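# Slide a drive sled from the shelf into the rack

## Task

Pick up a drive sled from the shelf and push it into the single vacant bay of the rack, oriented the same way up as the neighbouring drives, with its front face level with theirs; then open the gripper and withdraw, so that the sled stays seated without any support from the robot.

## Robot and tools

ROBOT. There are two arms, left_arm and right_arm. left_arm is the robot's own left and sits on the +y side. Each arm has six joints, listed in this fixed order: waist, shoulder, elbow, wrist pitch, wrist yaw, wrist roll. Each arm also has a parallel gripper. The fingers point along the gripper's +z axis and close along its y axis. The reported hand point lies between the finger pads, roughly 1 cm short of the fingertips.

FRAME. Every gripper pose uses one shared scene frame. The origin is on the floor (z = 0) beneath the centre of the robot's foot. +x points where the robot faces and +z points up. Positions are in metres and orientation is a wxyz quaternion. The printed positions can be wrong, and the error grows as the arm reaches farther. The floor is the only height you can rely on.

execute_actions. The argument actions is a list that holds at most one item.
- An empty list sends nothing and just reports the state.
- A motion item has rows and, optionally, steps. rows holds 1 to 15 rows. steps is 1 to 15 and defaults to 15. Each control step lasts 1/30 s. Row k is used on step k, and the last row repeats if there are fewer rows than steps.
- A wait item has only steps, up to 300. It sends nothing new and returns once that many steps have passed since the previous result. Time spent writing counts toward those steps.
- The optional pictures boolean turns the camera images on or off. By default they are included.
- A refused call moves nothing.

ROW LAYOUT. Each row is one flat list of 14 numbers, each in [-1, 1], and it covers both arms even if only one moves. The order is: left waist, shoulder, elbow, wrist pitch, wrist yaw, wrist roll, left opening, then the same seven for the right arm.

JOINT NUMBERS. These are offsets, not poses. Each one is measured from that arm's joint angles in the most recent result that printed them. It is not added to the previous row. Two cases use the arm's position when the action begins instead: before any result in the scene has shown the angles, and in the second or later calls of the same reply. The scale is that 1.0 equals 1.264 rad for the waist, 1.32 for the shoulder, 1.276 for the elbow, 1.83 for wrist pitch, 1.686 for wrist yaw and 2.022 for wrist roll.

JOINT LIMITS. The stated ranges in rad are:
- waist -2.880 to 2.880
- shoulder 0.000 to 3.142
- elbow 0.000 to 3.019
- wrist pitch -1.693 to 1.571
- wrist yaw -1.571 to 1.571
- wrist roll -2.094 to 2.094
The true limits can differ from these by up to 0.019 rad. A call is refused if it pushes a joint outward more than 0.019 rad beyond a limit. Smaller overshoots are cut off at the real end, and the result then says "joint sent to its limit". That message may refer to an earlier action that is still running. If the message does not appear, that is not proof the joint has more room.

OPENING. This is absolute, not an offset. +1 means fully open and -1 means closed. grip_measured uses the same scale. Each gripper's reading may be off by about 1 mm, by a fixed amount for the whole scene.
- Between the extremes, the fingers move to the point where grip_measured equals your command.
- To hold something, keep commanding a value below grip_measured. About 0.03 lower gives a firm grip, and less gives a lighter one.
- Pad force peaks at roughly 50-62 N. Very thin parts get less force, and the first contact can spike.

MOTION. Joint speed is limited. On each step, each joint's target may lead its measured angle by at most 0.264 (waist), 0.32 (shoulder), 0.276 (elbow), 0.33 (wrist pitch), 0.186 (wrist yaw) or 0.522 (wrist roll) rad. If the targets would put a gripper more than 70 mm from where it is now, all of that arm's targets are scaled back. Big moves therefore take several steps.

SAG. Sending zeros lets a loaded arm droop a little more with each call. To hold an arm still, do two things. In a reply's first call, send the offsets that lead back to the angles you want. In that reply's later calls, send zeros. If a joint still falls short, increase the offset next time.

BETWEEN CALLS. While you write or wait, the arms keep moving toward the last row you sent. They give up once every arm has almost stopped, which includes a slow or blocked move, or once any step is HELD. Fingers already in motion keep moving. Zeros are not a pause: they pull the arm back to the reference angles.

RESULT LINES.
- The state line reads left_arm: … | right_arm: … and gives each end_effector_position and end_effector_quat_wxyz.
- Joint positions and Joint velocities have one block per arm: the six joints in rad and rad/s, then the pad gap in m and m/s. The gap is 0.094 m when fully open.
- Joint torques follow the same joint order. They carry offsets, scale factors, noise and friction, and are nonzero even in free air.
- "joint command not followed" means a clearance check changed or blocked some joint targets. The rest of the row still ran.
- HELD marks the steps on which your row, or part of it, was not sent.
- MOTOR HOT appears from 85 °C. At 100 °C an OVER-TEMPERATURE FAULT occurs: that arm and its gripper go limp until they cool. Holding loads for a long time, including while you think, heats the motors.

CAMERAS. The cameras are cam_head_left (896x504), cam_head_right (896x504), cam_left_wrist (616x616) and cam_right_wrist (616x616). zoom_image takes a camera and a region [x0, y0, x1, y1] in pixels of that camera's latest image, with (0,0) at the top-left. The region can be at most 504 by 504. It returns a closer, sharper view.

finished_scene takes scene, the number of the current scene. It ends that scene for good and reports whether the goal was met. Only call it after the sled is released and the gripper has moved away.

CAUTIONS.
- Do not drop or slam the sled, and do not shove hard.
- Do not let the arms strike or press on each other.
- Do not knock anything out of the work area.
- Brief outside tugs on a held part, or pushes on loose items, can happen, so check the grip and the sled's position.

Each tool is called after "Emit:" as a command line: name --argument value for each argument, lists and objects as JSON in quotes; but a table of rows of numbers goes row by row, as --pt "numbers of a row", without its own name.

## Session

Emit:
execute_actions --actions '[]'

Scene clock: 0.00 s of 5400.00 s.
left_arm: end_effector_position=(+0.5061, +0.3435, +1.5320) grip_measured=+1.000 end_effector_quat_wxyz=(+0.004, -0.675, +0.738, -0.010) | right_arm: end_effector_position=(+0.5797, +0.3051, +1.4439) grip_measured=+1.000 end_effector_quat_wxyz=(+0.237, -0.452, +0.616, +0.599)
Joint positions: left_arm=[-1.879  0.529  0.704 -0.53  -0.278 -1.468  0.094] | right_arm=[-0.633  1.983  1.934 -0.434 -0.544 -0.954  0.094]
Joint velocities: left_arm=[ 0.005 -0.005 -0.002 -0.002  0.066  0.037  0.   ] | right_arm=[-0.005  0.005 -0.002 -0.017  0.007  0.022  0.   ]
Joint torques (N m, as the arm reports them, + toward a larger angle): no reading
Motor temperatures (°C, as the motors report them): left_arm=[34 34 34 32 30 30] | right_arm=[31 39 30 32 33 31]

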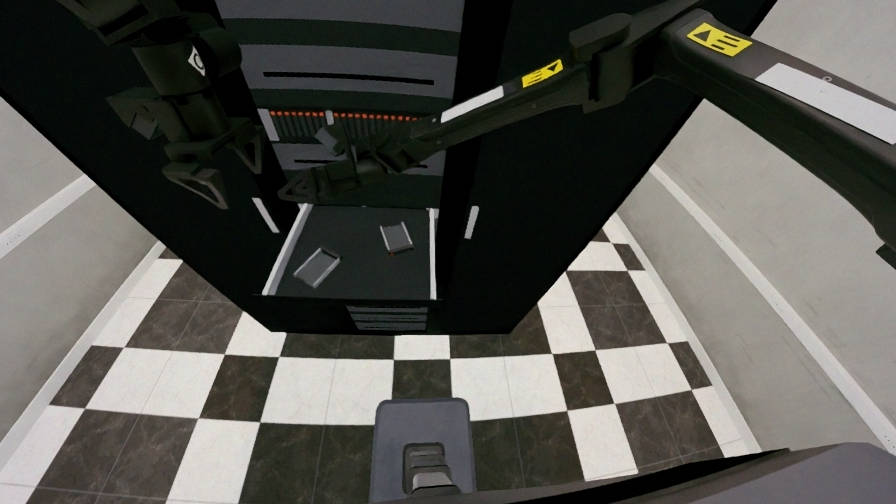

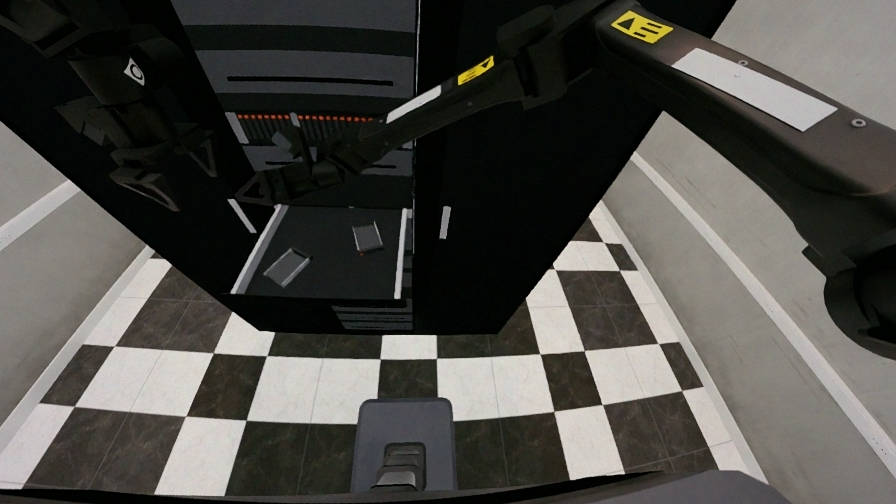

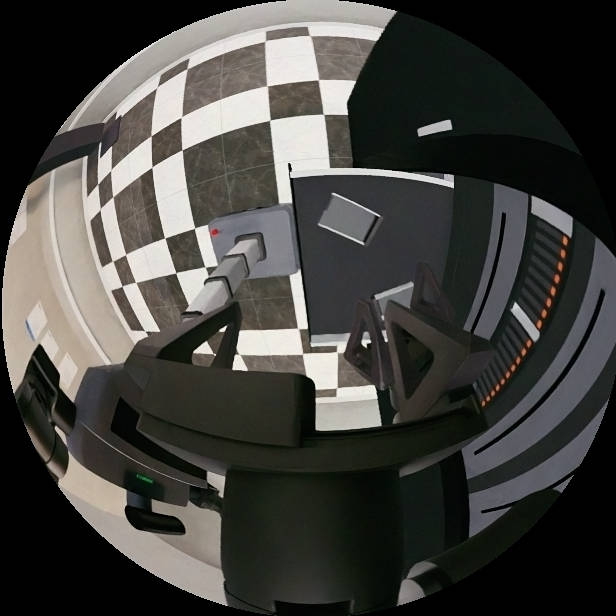

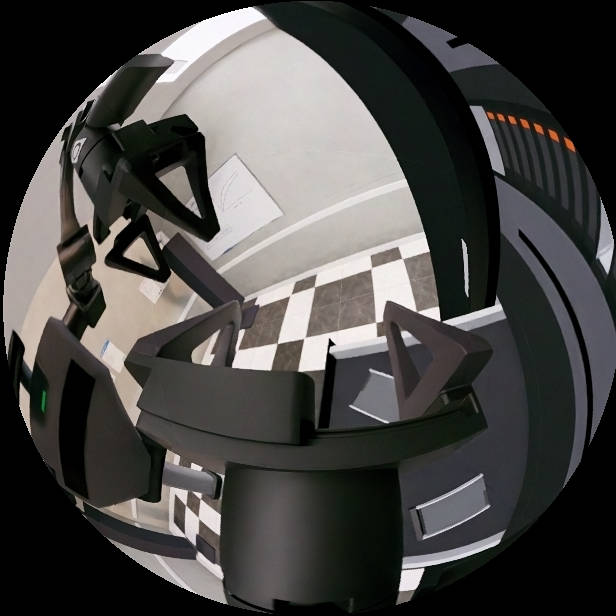

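Emit:
zoom_image --camera "cam_head_left" --region '[250, 195, 450, 310]'

Emit:
zoom_image --camera "cam_head_right" --region '[220, 195, 420, 310]'

Emit:
zoom_image --camera "cam_head_left" --region '[250, 95, 450, 165]'

Emit:
zoom_image --camera "cam_head_right" --region '[215, 95, 415, 165]'

Emit:
zoom_image --camera "cam_left_wrist" --region '[280, 150, 460, 350]'

Emit:
zoom_image --camera "cam_left_wrist" --region '[450, 180, 610, 420]'

Emit:
zoom_image --camera "cam_right_wrist" --region '[320, 330, 540, 580]'

Region (250, 195, 450, 310) of cam_head_left's 896x504 image, scaled by 2.520, with more detail than that image has; it fills the top 290 rows of this view, and the rest is white.

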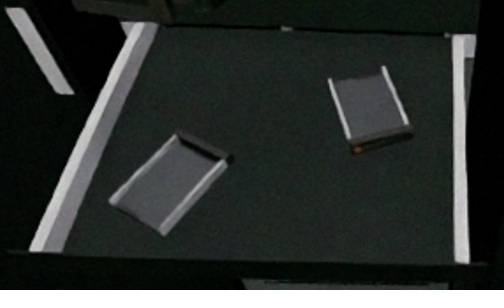

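Region (220, 195, 420, 310) of cam_head_right's 896x504 image, scaled by 2.520, with more detail than that image has; it fills the top 290 rows of this view, and the rest is white.

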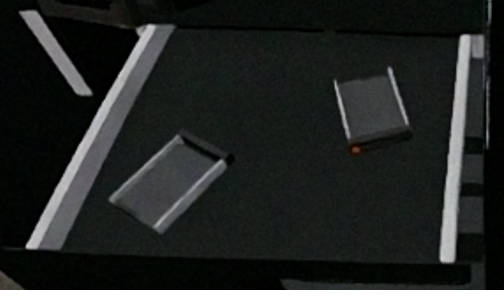

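Region (250, 95, 450, 165) of cam_head_left's 896x504 image, scaled by 2.520, with more detail than that image has; it fills the top 176 rows of this view, and the rest is white.

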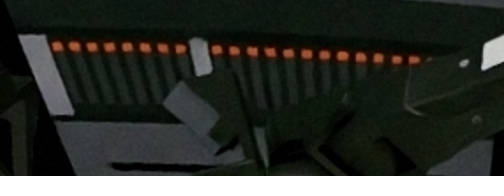

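Region (215, 95, 415, 165) of cam_head_right's 896x504 image, scaled by 2.520, with more detail than that image has; it fills the top 176 rows of this view, and the rest is white.

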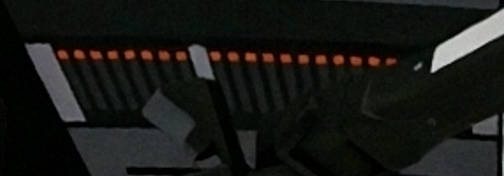

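Region (280, 150, 460, 350) of cam_left_wrist's 616x616 image, scaled by 2.520, with more detail than that image has; it fills the left 454 columns of this view, and the rest is white.

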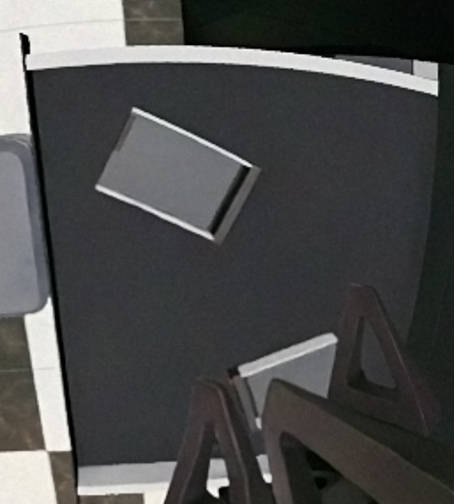

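Region (450, 180, 610, 420) of cam_left_wrist's 616x616 image, scaled by 2.100, with more detail than that image has.

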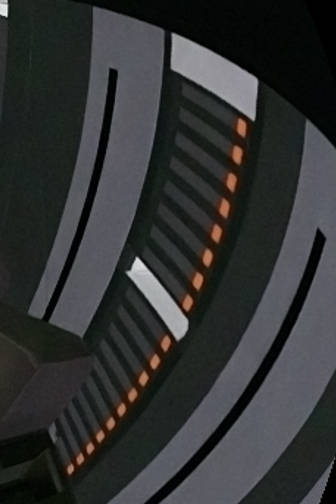

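Region (320, 330, 540, 580) of cam_right_wrist's 616x616 image, scaled by 2.016, with more detail than that image has; it fills the left 444 columns of this view, and the rest is white.

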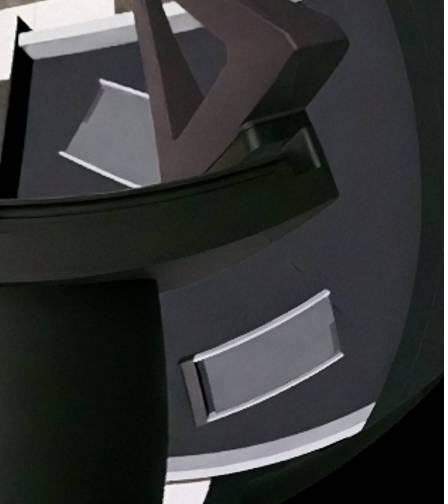

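Emit:
zoom_image --camera "cam_head_left" --region '[190, 130, 330, 230]'

Emit:
zoom_image --camera "cam_head_right" --region '[145, 130, 285, 230]'

Emit:
zoom_image --camera "cam_head_left" --region '[365, 210, 445, 270]'

Emit:
zoom_image --camera "cam_head_right" --region '[335, 210, 415, 270]'

Emit:
zoom_image --camera "cam_head_left" --region '[280, 235, 360, 295]'

Emit:
zoom_image --camera "cam_head_right" --region '[250, 235, 330, 295]'

Region (190, 130, 330, 230) of cam_head_left's 896x504 image, scaled by 3.600, with more detail than that image has; it fills the top 360 rows of this view, and the rest is white.

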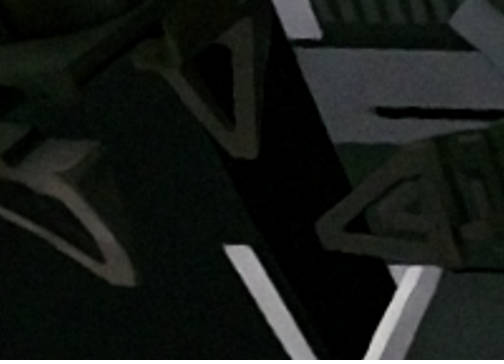

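Region (145, 130, 285, 230) of cam_head_right's 896x504 image, scaled by 3.600, with more detail than that image has; it fills the top 360 rows of this view, and the rest is white.

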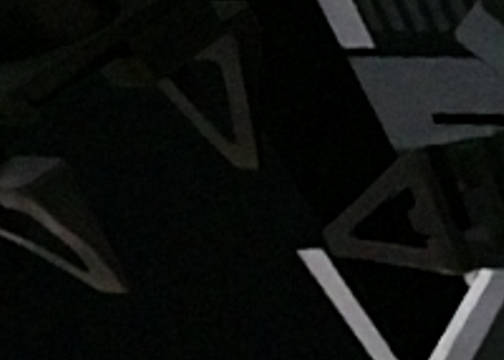

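Region (365, 210, 445, 270) of cam_head_left's 896x504 image, scaled by 6.300, with more detail than that image has; it fills the top 378 rows of this view, and the rest is white.

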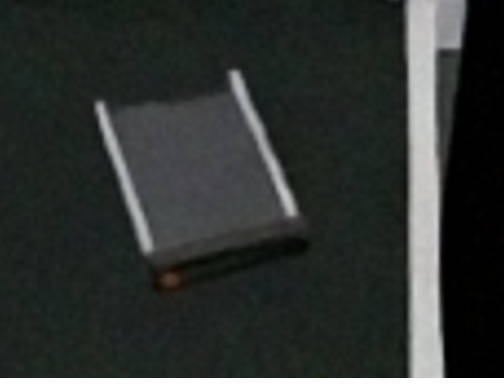

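Region (335, 210, 415, 270) of cam_head_right's 896x504 image, scaled by 6.300, with more detail than that image has; it fills the top 378 rows of this view, and the rest is white.

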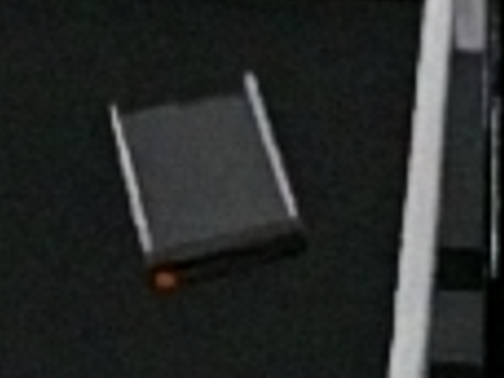

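Region (280, 235, 360, 295) of cam_head_left's 896x504 image, scaled by 6.300, with more detail than that image has; it fills the top 378 rows of this view, and the rest is white.

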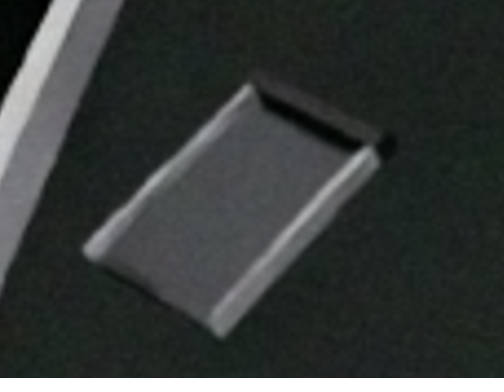

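Region (250, 235, 330, 295) of cam_head_right's 896x504 image, scaled by 6.300, with more detail than that image has; it fills the top 378 rows of this view, and the rest is white.

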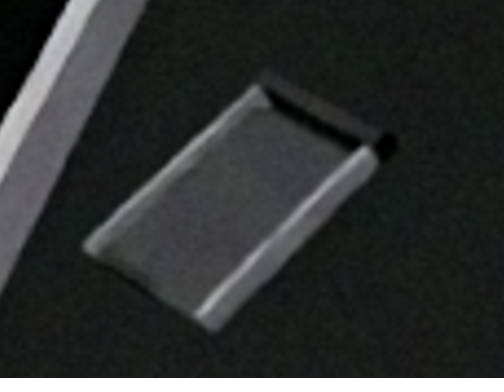

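Emit:
zoom_image --camera "cam_right_wrist" --region '[130, 200, 260, 320]'

Emit:
zoom_image --camera "cam_left_wrist" --region '[340, 250, 460, 340]'

Emit:
zoom_image --camera "cam_right_wrist" --region '[450, 80, 616, 280]'

Emit:
zoom_image --camera "cam_left_wrist" --region '[490, 270, 580, 360]'

Region (130, 200, 260, 320) of cam_right_wrist's 616x616 image, scaled by 3.877, with more detail than that image has; it fills the top 465 rows of this view, and the rest is white.

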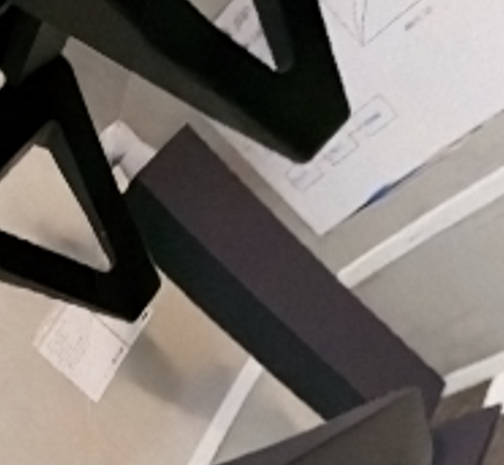

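Region (340, 250, 460, 340) of cam_left_wrist's 616x616 image, scaled by 4.200, with more detail than that image has; it fills the top 378 rows of this view, and the rest is white.

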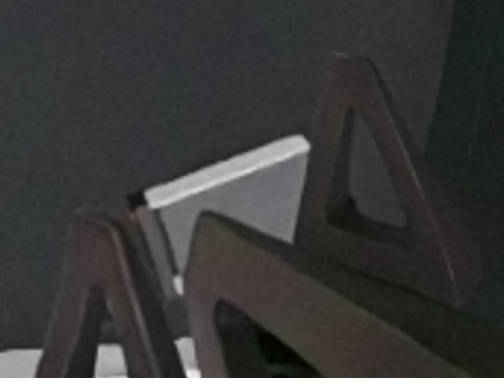

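Region (450, 80, 616, 280) of cam_right_wrist's 616x616 image, scaled by 2.520, with more detail than that image has; it fills the left 418 columns of this view, and the rest is white.

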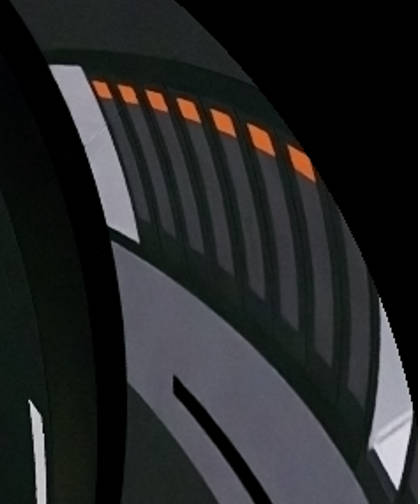

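Region (490, 270, 580, 360) of cam_left_wrist's 616x616 image, scaled by 5.600, with more detail than that image has.

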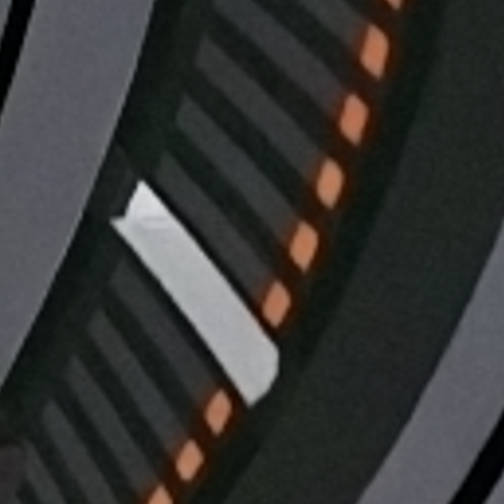

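Emit:
execute_actions --actions '[{"rows": [[0,0,0,0,0,0.006,1,-0.004,0.002,-0.005,0.006,0.002,0.003,1],[0,0,0,0,0,0.0097,1,-0.0087,0.0045,-0.0111,0.0146,0.0055,0.0058,1],[0,0,0,0,0,0.0155,1,-0.0095,0.0051,-0.0138,0.0203,0.0086,0.0067,1],[0,0,0,0,0,0.0238,1,-0.0106,0.0059,-0.0175,0.0284,0.013,0.008,1],[0,0,0,0,0,0.0342,1,-0.0121,0.007,-0.0222,0.0386,0.0186,0.0097,1],[0,0,0,0,0,0.0468,1,-0.0139,0.0083,-0.0279,0.0509,0.0254,0.0117,1],[0,0,0,0,0,0.0616,1,-0.0159,0.0098,-0.0346,0.0654,0.0333,0.014,1],[0,0,0,0,0,0.0785,1,-0.0183,0.0116,-0.0423,0.082,0.0423,0.0167,1],[0,0,0,0,0,0.0973,1,-0.021,0.0135,-0.0508,0.1004,0.0524,0.0198,1],[0,0,0,0,0,0.1181,1,-0.0239,0.0157,-0.0602,0.1208,0.0635,0.0231,1],[0,0,0,0,0,0.1407,1,-0.027,0.018,-0.0705,0.1429,0.0756,0.0267,1],[0,0,0,0,0,0.1649,1,-0.0304,0.0205,-0.0814,0.1666,0.0886,0.0306,1],[0,0,0,0,0,0.1908,1,-0.0341,0.0231,-0.0932,0.192,0.1024,0.0347,1],[0,0,0,0,0,0.2181,1,-0.0379,0.026,-0.1055,0.2187,0.117,0.0391,1],[0,0,0,0,0,0.2467,1,-0.0419,0.0289,-0.1185,0.2468,0.1324,0.0436,1]], "steps": 15}]' --pictures false

Emit:
execute_actions --actions '[{"rows": [[-0.005,0,-0.002,0.007,0,0.1088,1,-0.02,0.0128,-0.0478,0.0939,0.0343,0.0216,1],[-0.0112,0,-0.0048,0.0168,-0.001,0.1397,1,-0.0244,0.016,-0.0618,0.1241,0.0508,0.0265,1],[-0.0152,0,-0.0058,0.0253,-0.002,0.1714,1,-0.0288,0.0193,-0.0761,0.1552,0.0677,0.0316,1],[-0.0207,0,-0.0072,0.0369,-0.003,0.2038,1,-0.0333,0.0226,-0.0908,0.1869,0.0851,0.0368,1],[-0.0277,0,-0.009,0.0518,-0.004,0.2369,1,-0.038,0.026,-0.1058,0.2193,0.1028,0.042,1],[-0.0361,0,-0.0111,0.0695,-0.006,0.2702,1,-0.0427,0.0294,-0.1209,0.252,0.1206,0.0474,1],[-0.0458,0,-0.0136,0.0901,-0.008,0.304,1,-0.0474,0.0329,-0.1362,0.285,0.1387,0.0528,1],[-0.0567,0,-0.0163,0.1131,-0.011,0.3376,1,-0.0521,0.0364,-0.1514,0.318,0.1567,0.0581,1],[-0.0687,0,-0.0194,0.1385,-0.013,0.3714,1,-0.0569,0.0399,-0.1667,0.351,0.1747,0.0635,1],[-0.0816,0,-0.0226,0.1659,-0.016,0.4047,1,-0.0615,0.0433,-0.1818,0.3837,0.1926,0.0689,1],[-0.0953,0,-0.0261,0.1949,-0.019,0.4378,1,-0.0662,0.0467,-0.1968,0.4161,0.2103,0.0742,1],[-0.1097,0,-0.0297,0.2254,-0.022,0.4702,1,-0.0707,0.05,-0.2115,0.4478,0.2276,0.0793,1],[-0.1245,0,-0.0335,0.2569,-0.025,0.5019,1,-0.0752,0.0533,-0.2259,0.4789,0.2446,0.0844,1],[-0.1398,0,-0.0374,0.2891,-0.029,0.5327,1,-0.0795,0.0565,-0.2398,0.5091,0.2611,0.0893,1],[-0.1552,0,-0.0413,0.3218,-0.032,0.5625,1,-0.0837,0.0596,-0.2533,0.5382,0.277,0.0941,1]], "steps": 15}]' --pictures false

Emit:
execute_actions --actions '[{"rows": [[-0.054,0,-0.0156,0.1075,-0.003,0.1165,1,-0.0205,0.0132,-0.0494,0.0974,0.0343,0.0228,1],[-0.0692,0,-0.0195,0.1397,-0.003,0.1438,1,-0.0244,0.016,-0.0618,0.1241,0.0488,0.0272,1],[-0.0841,0,-0.0233,0.1712,-0.003,0.1697,1,-0.028,0.0187,-0.0735,0.1495,0.0627,0.0313,1],[-0.0985,0,-0.0269,0.2017,-0.003,0.1939,1,-0.0314,0.0212,-0.0845,0.1733,0.0757,0.0352,1],[-0.1122,0,-0.0304,0.2307,-0.003,0.2165,1,-0.0343,0.0235,-0.0947,0.1953,0.0878,0.0388,1],[-0.1251,0,-0.0336,0.2581,-0.003,0.2372,1,-0.0369,0.0256,-0.1041,0.2157,0.0989,0.0421,1],[-0.1371,0,-0.0367,0.2835,-0.003,0.2561,1,-0.0392,0.0276,-0.1127,0.2342,0.109,0.0451,1],[-0.148,0,-0.0394,0.3065,-0.003,0.273,1,-0.0412,0.0293,-0.1203,0.2507,0.118,0.0478,1],[-0.1577,0,-0.0419,0.327,-0.003,0.2878,1,-0.0429,0.0308,-0.127,0.2652,0.1259,0.0502,1],[-0.166,0,-0.044,0.3448,-0.003,0.3004,1,-0.0443,0.0321,-0.1327,0.2775,0.1327,0.0522,1],[-0.173,0,-0.0458,0.3597,-0.003,0.3108,1,-0.0454,0.0332,-0.1375,0.2878,0.1382,0.0539,1],[-0.1785,0,-0.0472,0.3713,-0.003,0.319,1,-0.0462,0.0341,-0.1412,0.2958,0.1426,0.0552,1],[-0.1825,0,-0.0482,0.3798,-0.003,0.3249,1,-0.0467,0.0347,-0.1438,0.3015,0.1458,0.0561,1],[-0.185,0,-0.0488,0.3849,-0.003,0.3284,1,-0.047,0.035,-0.1454,0.305,0.1477,0.0567,1],[-0.1858,0,-0.049,0.3866,-0.003,0.3296,1,-0.047,0.0351,-0.146,0.3061,0.1483,0.0569,1]], "steps": 15}]' --pictures false

Emit:
execute_actions --actions '[{"steps": 12}]'

Scene clock: 120.50 s of 5400.00 s.
left_arm: end_effector_position=(+0.5061, +0.3435, +1.5320) grip_measured=+1.000 end_effector_quat_wxyz=(+0.006, -0.556, +0.831, -0.009) | right_arm: end_effector_position=(+0.5902, +0.3050, +1.3972) grip_measured=+1.000 end_effector_quat_wxyz=(+0.298, -0.440, +0.690, +0.491)
Joint positions: left_arm=[-1.879  0.529  0.704 -0.53  -0.278 -1.166  0.094] | right_arm=[-0.641  1.989  1.816 -0.089 -0.346 -0.904  0.094]
Joint velocities: left_arm=[-0.015 -0.024  0.002  0.027 -0.051  1.282  0.   ] | right_arm=[-0.083  0.044 -0.418  1.385  0.593  0.198  0.   ]
Joint torques (N m, as the arm reports them, + toward a larger angle): left_arm=[-0.89 -7.78  5.    0.04 -0.11  0.16] | right_arm=[ 15.18 -12.36   1.84   1.02  -0.51   0.07]
Motor temperatures (°C, as the motors report them): left_arm=[33 34 36 31 30 30] | right_arm=[34 40 31 32 34 31]
Steps of this call (steps 1 to 90: nothing new was sent; then 117.00 s passed at rest; steps 91 to 105: all 15 steps of this action). Readings (joint positions):
91: left_arm=[-1.879 0.529 0.704 -0.530 -0.278 -1.468] | right_arm=[-0.633 1.983 1.934 -0.434 -0.544 -0.954]
92: left_arm=[-1.879 0.529 0.704 -0.530 -0.278 -1.466] | right_arm=[-0.633 1.983 1.932 -0.431 -0.542 -0.953]
94: left_arm=[-1.879 0.529 0.704 -0.530 -0.278 -1.456] | right_arm=[-0.633 1.983 1.926 -0.416 -0.531 -0.951]
98: left_arm=[-1.879 0.529 0.704 -0.530 -0.278 -1.401] | right_arm=[-0.633 1.983 1.899 -0.348 -0.488 -0.942]
105: the state above

Scene clock: 121.00 s of 5400.00 s.
left_arm: end_effector_position=(+0.5932, +0.3043, +1.5587) grip_measured=+1.000 end_effector_quat_wxyz=(-0.203, +0.204, -0.954, +0.089) | right_arm: end_effector_position=(+0.5969, +0.2087, +1.3039) grip_measured=+1.000 end_effector_quat_wxyz=(+0.407, -0.291, +0.837, +0.222)
Joint positions: left_arm=[-2.032  0.529  0.667 -0.069 -0.324 -0.301  0.094] | right_arm=[-0.71   2.046  1.526  0.767  0.096 -0.764  0.094]
Joint velocities: left_arm=[-0.581 -0.015 -0.134  1.687 -0.125  1.853  0.   ] | right_arm=[-0.22   0.171 -0.525  1.614  0.637  0.212  0.   ]
Joint torques (N m, as the arm reports them, + toward a larger angle): left_arm=[-2.22 -7.76  4.61  0.82 -0.06  0.18] | right_arm=[ 15.48 -12.42   0.69   1.54  -0.43   0.05]
Motor temperatures (°C, as the motors report them): left_arm=[33 34 36 31 30 30] | right_arm=[34 40 31 32 34 31]
Steps of this call (steps 1 to 15: all 15 steps of this action). Readings (joint positions):
1: left_arm=[-1.879 0.529 0.704 -0.530 -0.278 -1.124] | right_arm=[-0.643 1.990 1.798 -0.038 -0.316 -0.897]
2: left_arm=[-1.879 0.529 0.704 -0.527 -0.278 -1.080] | right_arm=[-0.647 1.990 1.777 0.016 -0.286 -0.890]
4: left_arm=[-1.883 0.529 0.704 -0.506 -0.280 -0.981] | right_arm=[-0.652 1.993 1.736 0.126 -0.229 -0.873]
8: left_arm=[-1.914 0.529 0.698 -0.405 -0.291 -0.749] | right_arm=[-0.665 2.008 1.660 0.359 -0.110 -0.836]
15: the state above

Scene clock: 121.50 s of 5400.00 s.
left_arm: end_effector_position=(+0.6808, +0.2762, +1.6664) grip_measured=+1.000 end_effector_quat_wxyz=(+0.487, -0.062, +0.866, -0.100) | right_arm: end_effector_position=(+0.5766, +0.1064, +1.2991) grip_measured=+1.000 end_effector_quat_wxyz=(+0.460, -0.135, +0.874, +0.083)
Joint positions: left_arm=[-2.256  0.529  0.619  0.6   -0.326  0.279  0.094] | right_arm=[-0.748  2.079  1.345  1.291  0.341 -0.67   0.094]
Joint velocities: left_arm=[-0.112  0.005 -0.032  0.349 -0.051  0.549  0.   ] | right_arm=[-0.015 -0.005 -0.066  0.247  0.007  0.051  0.   ]
Joint torques (N m, as the arm reports them, + toward a larger angle): left_arm=[-1.57 -6.76  4.31  1.74  0.19  0.19] | right_arm=[ 13.46 -11.4   -0.63   2.21  -0.29   0.09]
Motor temperatures (°C, as the motors report them): left_arm=[33 34 36 31 30 30] | right_arm=[34 40 31 32 34 31]
Steps of this call (steps 1 to 15: all 15 steps of this action). Readings (joint positions):
1: left_arm=[-2.052 0.529 0.663 -0.010 -0.326 -0.254] | right_arm=[-0.717 2.051 1.506 0.821 0.126 -0.756]
2: left_arm=[-2.073 0.529 0.659 0.051 -0.326 -0.209] | right_arm=[-0.723 2.054 1.484 0.873 0.154 -0.749]
4: left_arm=[-2.116 0.529 0.651 0.171 -0.326 -0.115] | right_arm=[-0.733 2.060 1.445 0.971 0.203 -0.734]
8: left_arm=[-2.189 0.529 0.637 0.384 -0.326 0.066] | right_arm=[-0.743 2.072 1.391 1.135 0.279 -0.704]
15: the state above

Scene clock: 121.90 s of 5400.00 s.
left_arm: end_effector_position=(+0.6814, +0.2769, +1.6690) grip_measured=+1.000 end_effector_quat_wxyz=(+0.496, -0.035, +0.864, -0.083) | right_arm: end_effector_position=(+0.5778, +0.1043, +1.3008) grip_measured=+1.000 end_effector_quat_wxyz=(+0.464, -0.126, +0.873, +0.083)
Joint positions: left_arm=[-2.259  0.529  0.616  0.62  -0.326  0.352  0.094] | right_arm=[-0.748  2.079  1.343  1.305  0.342 -0.658  0.094]
Joint velocities: left_arm=[ 0.005 -0.015 -0.012 -0.022 -0.066  0.051  0.   ] | right_arm=[-0.005  0.005 -0.007  0.012 -0.007  0.022  0.   ]
Joint torques (N m, as the arm reports them, + toward a larger angle): left_arm=[-2.03 -6.69  4.48  1.94  0.2   0.21] | right_arm=[ 13.69 -11.4   -0.88   2.27  -0.27   0.09]
Motor temperatures (°C, as the motors report them): left_arm=[33 34 36 31 30 30] | right_arm=[34 40 31 32 34 31]
Steps of this call (steps 1 to 12: the robot went on to your last target). Readings (joint positions):
1: left_arm=[-2.258 0.529 0.618 0.609 -0.326 0.295] | right_arm=[-0.748 2.079 1.344 1.297 0.342 -0.667]
2: left_arm=[-2.259 0.529 0.618 0.615 -0.326 0.308] | right_arm=[-0.748 2.079 1.343 1.301 0.342 -0.665]
4: left_arm=[-2.259 0.529 0.617 0.619 -0.326 0.326] | right_arm=[-0.748 2.079 1.343 1.304 0.342 -0.662]
8: left_arm=[-2.259 0.529 0.616 0.620 -0.326 0.344] | right_arm=[-0.748 2.079 1.343 1.305 0.342 -0.659]
12: the state above

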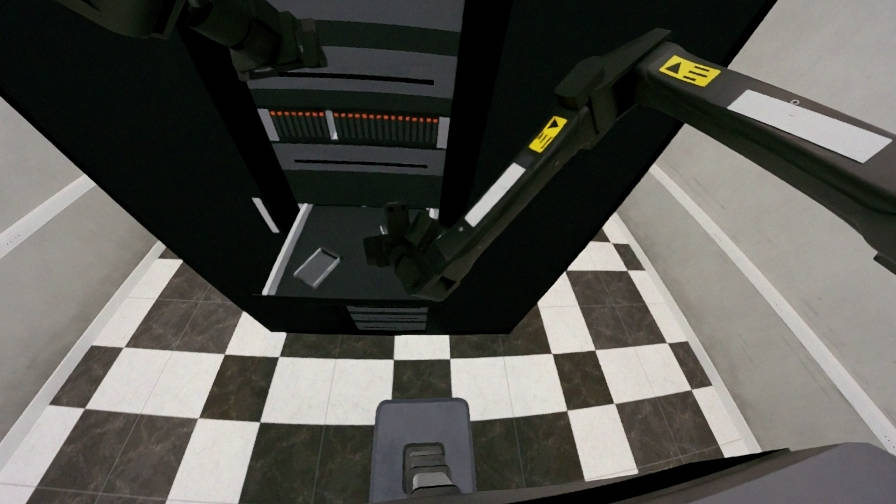

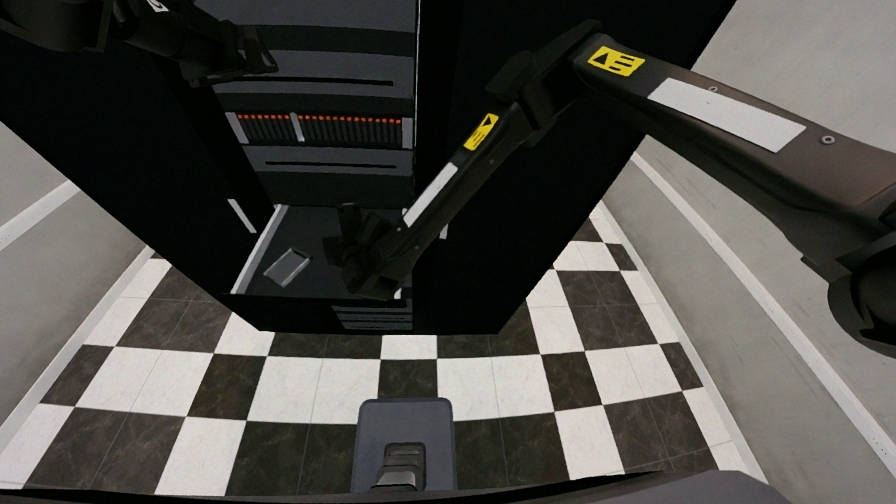

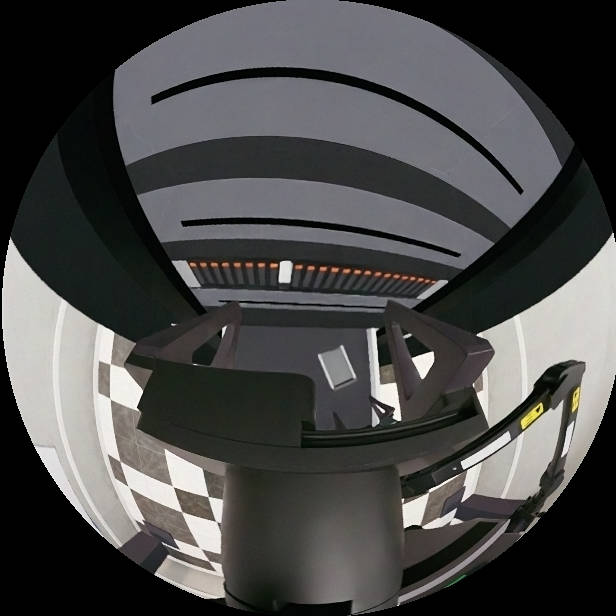

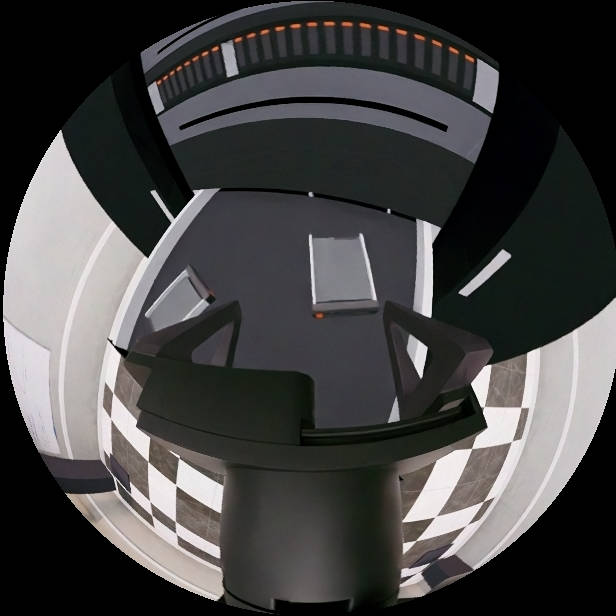

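Emit:
zoom_image --camera "cam_right_wrist" --region '[290, 220, 400, 330]'

Emit:
zoom_image --camera "cam_left_wrist" --region '[240, 240, 340, 310]'

Emit:
zoom_image --camera "cam_left_wrist" --region '[295, 330, 405, 440]'

Emit:
zoom_image --camera "cam_right_wrist" --region '[220, 285, 410, 345]'

Region (290, 220, 400, 330) of cam_right_wrist's 616x616 image, scaled by 4.582, with more detail than that image has.

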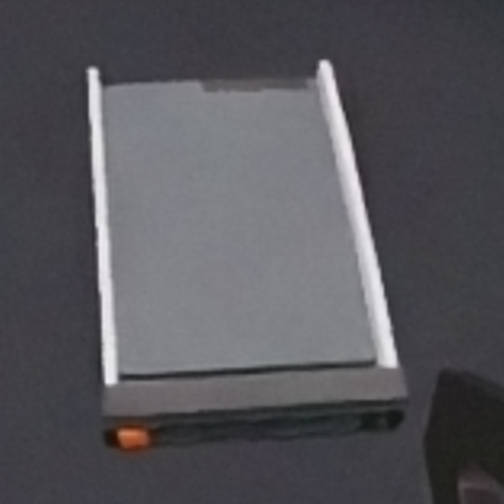

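Region (240, 240, 340, 310) of cam_left_wrist's 616x616 image, scaled by 5.040, with more detail than that image has; it fills the top 353 rows of this view, and the rest is white.

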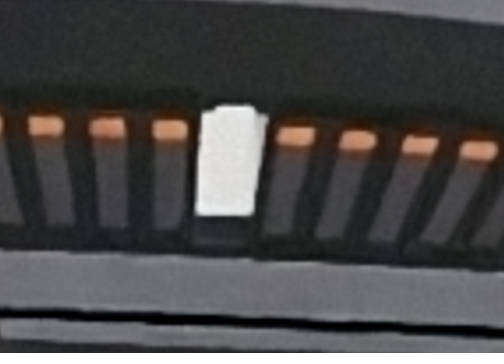

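Region (295, 330, 405, 440) of cam_left_wrist's 616x616 image, scaled by 4.582, with more detail than that image has.

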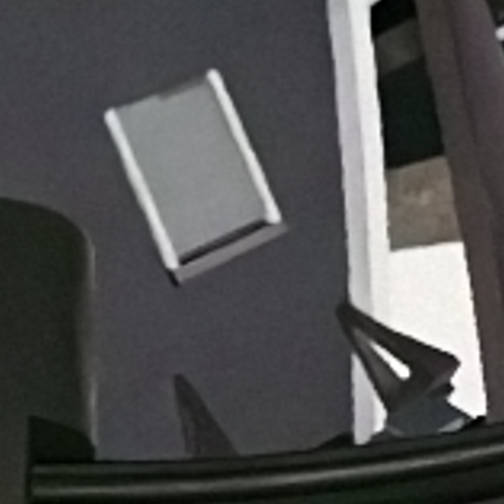

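Region (220, 285, 410, 345) of cam_right_wrist's 616x616 image, scaled by 2.653, with more detail than that image has; it fills the top 159 rows of this view, and the rest is white.

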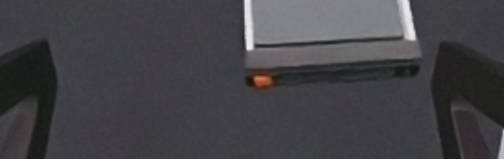

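Emit:
execute_actions --actions '[]'

Emit:
zoom_image --camera "cam_right_wrist" --region '[230, 200, 430, 340]'

Scene clock: 163.50 s of 5400.00 s.
left_arm: end_effector_position=(+0.6814, +0.2769, +1.6690) grip_measured=+1.000 end_effector_quat_wxyz=(+0.496, -0.032, +0.864, -0.082) | right_arm: end_effector_position=(+0.5778, +0.1043, +1.3008) grip_measured=+1.000 end_effector_quat_wxyz=(+0.464, -0.126, +0.873, +0.083)
Joint positions: left_arm=[-2.259  0.529  0.616  0.62  -0.326  0.357  0.094] | right_arm=[-0.748  2.079  1.343  1.305  0.342 -0.657  0.094]
Joint velocities: left_arm=[-0.024 -0.005 -0.012  0.017  0.022 -0.007  0.   ] | right_arm=[ 0.015  0.005 -0.007 -0.007 -0.066 -0.007  0.   ]
Joint torques (N m, as the arm reports them, + toward a larger angle): left_arm=[-2.   -6.69  4.47  1.94  0.2   0.19] | right_arm=[ 13.63 -11.28  -0.87   2.35  -0.25   0.1 ]
Motor temperatures (°C, as the motors report them): left_arm=[32 34 35 32 30 30] | right_arm=[34 40 30 32 33 31]
Steps of this call (steps 1 to 30: the robot went on to your last target; steps 31 to 90: nothing new was sent; then 38.60 s passed at rest). Readings (joint positions):
1: left_arm=[-2.259 0.529 0.616 0.620 -0.326 0.353] | right_arm=[-0.748 2.079 1.343 1.305 0.342 -0.658]
2: left_arm=[-2.259 0.529 0.616 0.620 -0.326 0.354] | right_arm=[-0.748 2.079 1.343 1.305 0.342 -0.658]
4: left_arm=[-2.259 0.529 0.616 0.620 -0.326 0.355] | right_arm=[-0.748 2.079 1.343 1.305 0.342 -0.658]
8: left_arm=[-2.259 0.529 0.616 0.620 -0.326 0.356] | right_arm=[-0.748 2.079 1.343 1.305 0.342 -0.658]
90: the state above
All arms were judged still, so your last target was given up. Only a new action makes them travel on or press farther. Fingers that are still opening or closing keep moving.

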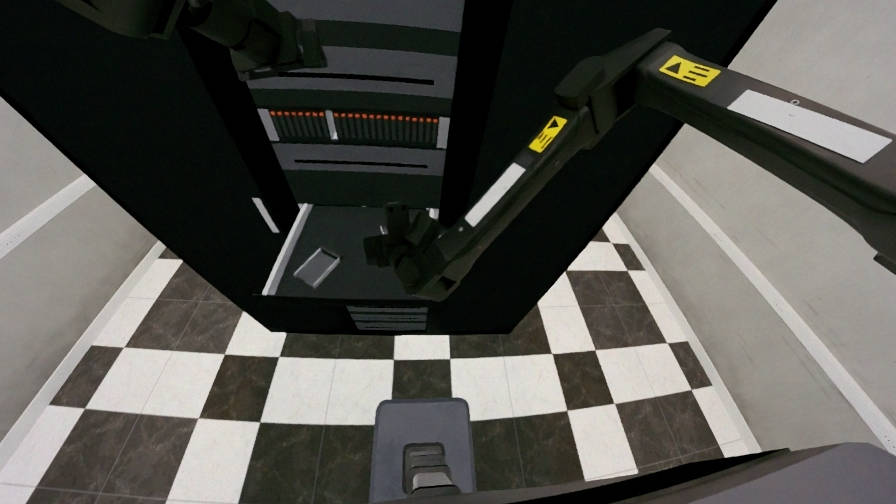

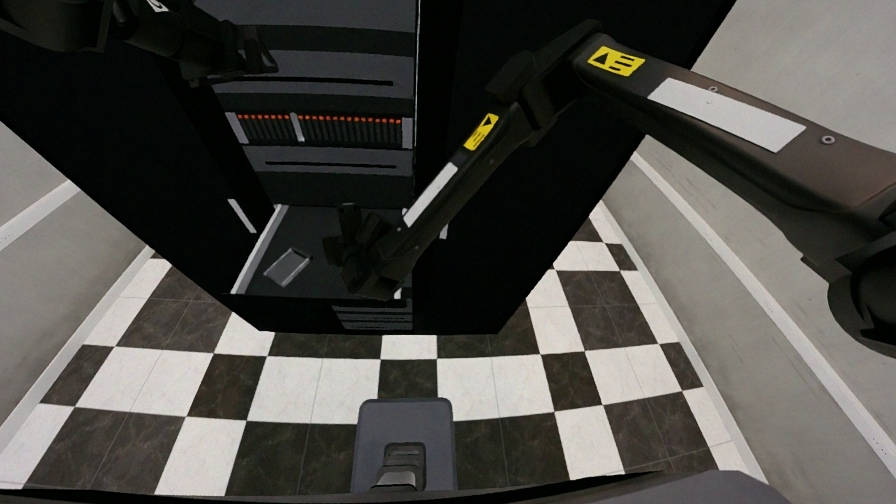

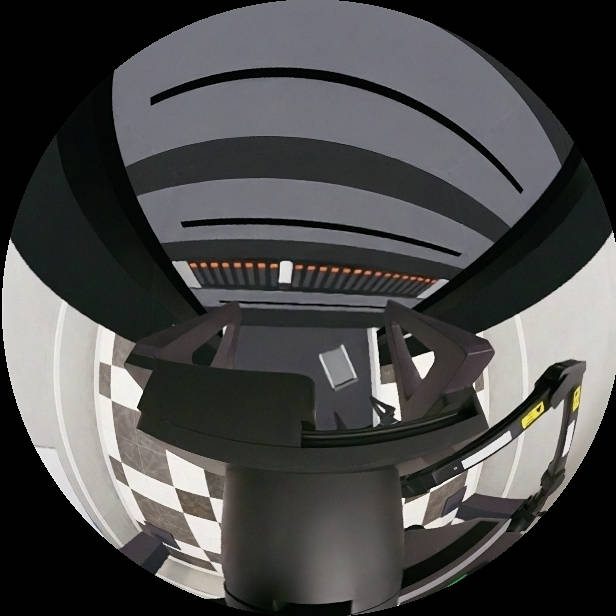

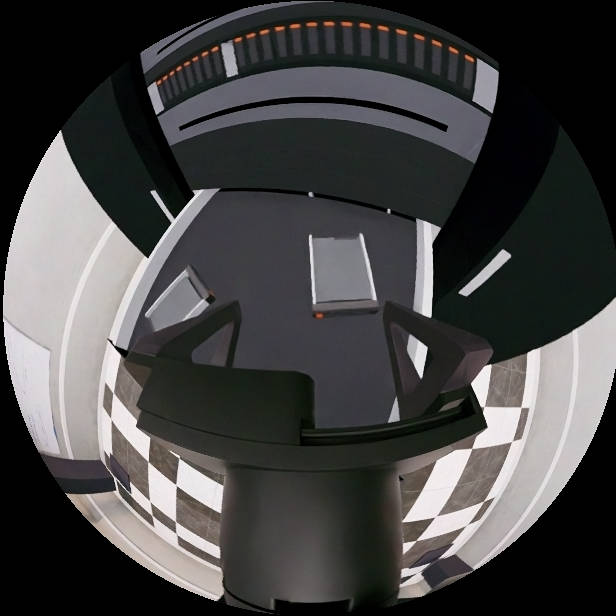

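Region (230, 200, 430, 340) of cam_right_wrist's 616x616 image, scaled by 2.520, with more detail than that image has; it fills the top 353 rows of this view, and the rest is white.

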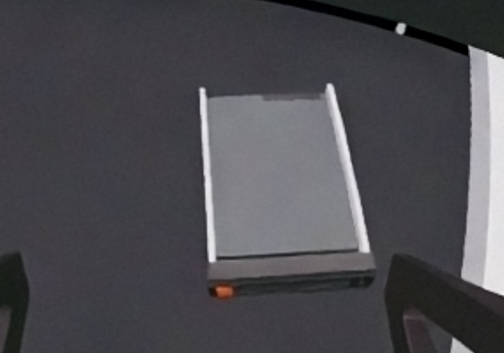

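Emit:
execute_actions --actions '[{"rows":[ [0,0,0,0,0,0,1, -0.006,0.003,0.004,-0.003,-0.002,0.001,1], [0,0,0,0,0,0,1, -0.014,0.006,0.010,-0.007,-0.005,0.003,1], [0,0,0,0,0,0,1, -0.024,0.010,0.020,-0.014,-0.011,0.005,1], [0,0,0,0,0,0,1, -0.035,0.015,0.032,-0.022,-0.018,0.007,1], [0,0,0,0,0,0,1, -0.048,0.020,0.046,-0.031,-0.026,0.009,1], [0,0,0,0,0,0,1, -0.062,0.026,0.061,-0.041,-0.035,0.011,1], [0,0,0,0,0,0,1, -0.076,0.032,0.075,-0.051,-0.043,0.013,1], [0,0,0,0,0,0,1, -0.089,0.038,0.089,-0.060,-0.051,0.015,1], [0,0,0,0,0,0,1, -0.100,0.043,0.102,-0.069,-0.059,0.016,1], [0,0,0,0,0,0,1, -0.109,0.047,0.112,-0.075,-0.064,0.017,1], [0,0,0,0,0,0,1, -0.115,0.050,0.118,-0.080,-0.068,0.0173,1], [0,0,0,0,0,0,1, -0.1171,0.0508,0.1207,-0.0814,-0.0694,0.0173,1] ],"steps":15}]' --pictures false

Emit:
execute_actions --actions '[{"steps":8}]'

Emit:
zoom_image --camera "cam_right_wrist" --region '[210, 180, 410, 340]'

Scene clock: 219.27 s of 5400.00 s.
left_arm: end_effector_position=(+0.6814, +0.2769, +1.6690) grip_measured=+1.000 end_effector_quat_wxyz=(+0.496, -0.032, +0.864, -0.082) | right_arm: end_effector_position=(+0.6200, +0.0593, +1.2205) grip_measured=+1.000 end_effector_quat_wxyz=(+0.462, -0.150, +0.871, +0.067)
Joint positions: left_arm=[-2.259  0.529  0.616  0.62  -0.326  0.357  0.094] | right_arm=[-0.891  2.128  1.495  1.176  0.23  -0.634  0.094]
Joint velocities: left_arm=[-0.024 -0.024 -0.002  0.012  0.081  0.066  0.   ] | right_arm=[-0.386  0.005 -0.022 -0.032  0.007  0.022  0.   ]
Joint torques (N m, as the arm reports them, + toward a larger angle): left_arm=[-1.29 -6.71  5.45  1.26  0.33  0.11] | right_arm=[ 15.7  -11.89   0.1    0.87  -0.49   0.11]
Motor temperatures (°C, as the motors report them): left_arm=[32 34 35 32 30 30] | right_arm=[34 39 30 32 33 31]
Steps of this call (steps 1 to 90: nothing new was sent; then 52.27 s passed at rest; steps 91 to 105: all 15 steps of this action). Readings (joint positions):
91: left_arm=[-2.259 0.529 0.616 0.620 -0.326 0.357] | right_arm=[-0.748 2.079 1.343 1.305 0.342 -0.657]
92: left_arm=[-2.259 0.529 0.616 0.620 -0.326 0.357] | right_arm=[-0.748 2.079 1.344 1.305 0.340 -0.657]
94: left_arm=[-2.259 0.529 0.616 0.620 -0.326 0.357] | right_arm=[-0.750 2.081 1.354 1.298 0.323 -0.656]
98: left_arm=[-2.259 0.529 0.616 0.620 -0.326 0.357] | right_arm=[-0.778 2.100 1.420 1.244 0.268 -0.647]
105: the state above

Scene clock: 219.53 s of 5400.00 s.
left_arm: end_effector_position=(+0.6814, +0.2769, +1.6690) grip_measured=+1.000 end_effector_quat_wxyz=(+0.496, -0.032, +0.864, -0.082) | right_arm: end_effector_position=(+0.6201, +0.0564, +1.2182) grip_measured=+1.000 end_effector_quat_wxyz=(+0.464, -0.153, +0.870, +0.068)
Joint positions: left_arm=[-2.259  0.529  0.616  0.62  -0.326  0.357  0.094] | right_arm=[-0.898  2.129  1.494  1.176  0.219 -0.637  0.094]
Joint velocities: left_arm=[ 0.015 -0.015  0.007  0.007  0.037 -0.007  0.   ] | right_arm=[-0.005 -0.005  0.002  0.002 -0.037 -0.007  0.   ]
Joint torques (N m, as the arm reports them, + toward a larger angle): left_arm=[-1.26 -6.72  5.46  1.26  0.33  0.11] | right_arm=[ 14.26 -12.12  -0.09   0.92  -0.1    0.18]
Motor temperatures (°C, as the motors report them): left_arm=[32 34 35 32 30 30] | right_arm=[34 39 30 32 33 31]
Steps of this call (steps 1 to 8: the robot went on to your last target). Readings (joint positions):
1: left_arm=[-2.259 0.529 0.616 0.620 -0.326 0.357] | right_arm=[-0.900 2.129 1.493 1.176 0.213 -0.640]
2: left_arm=[-2.259 0.529 0.616 0.620 -0.326 0.357] | right_arm=[-0.899 2.129 1.494 1.176 0.215 -0.640]
4: left_arm=[-2.259 0.529 0.616 0.620 -0.326 0.357] | right_arm=[-0.898 2.129 1.494 1.176 0.219 -0.638]
8: the state above

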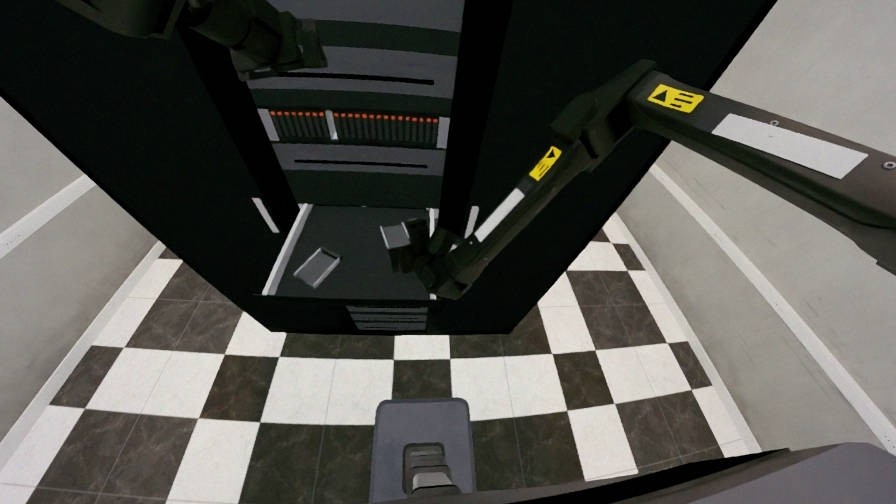

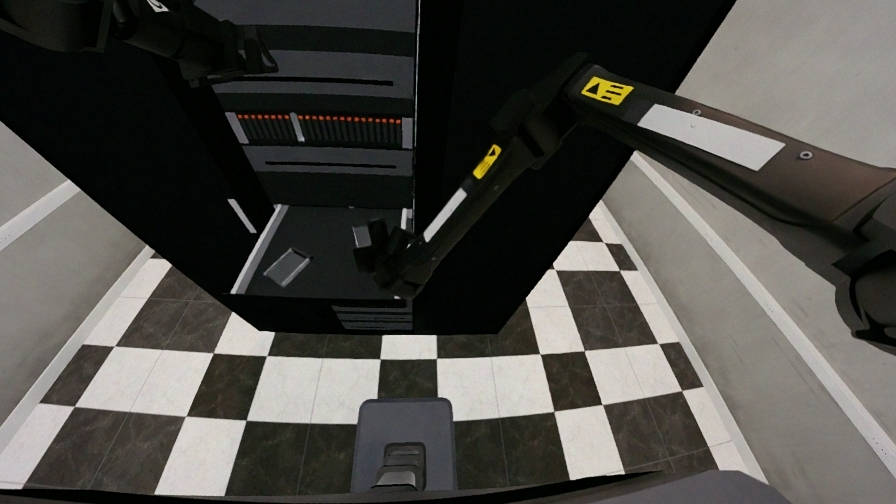

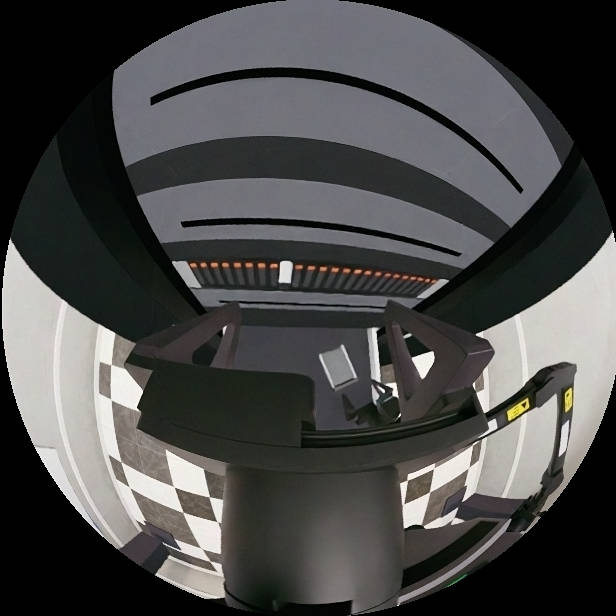

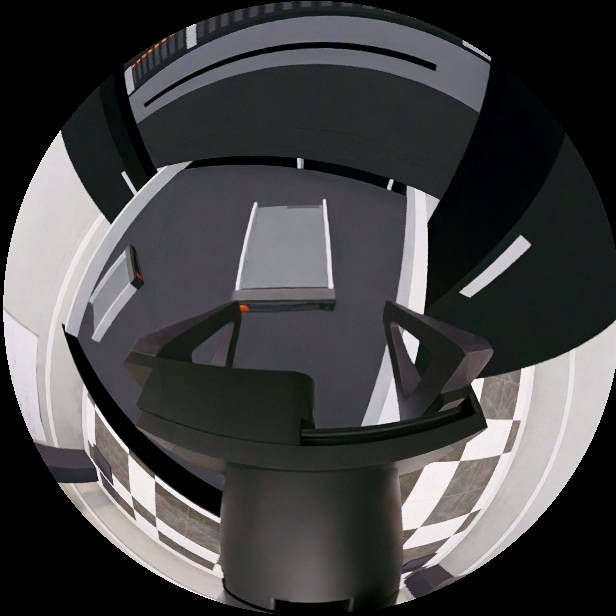

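Region (210, 180, 410, 340) of cam_right_wrist's 616x616 image, scaled by 2.520, with more detail than that image has; it fills the top 403 rows of this view, and the rest is white.

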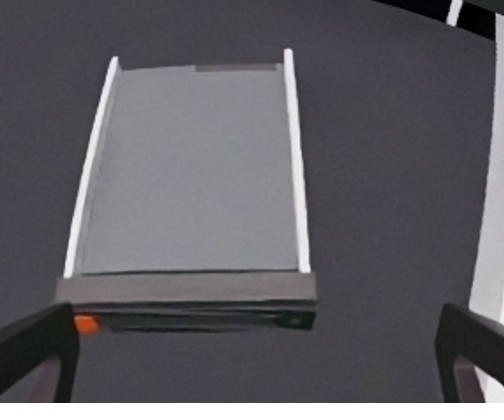

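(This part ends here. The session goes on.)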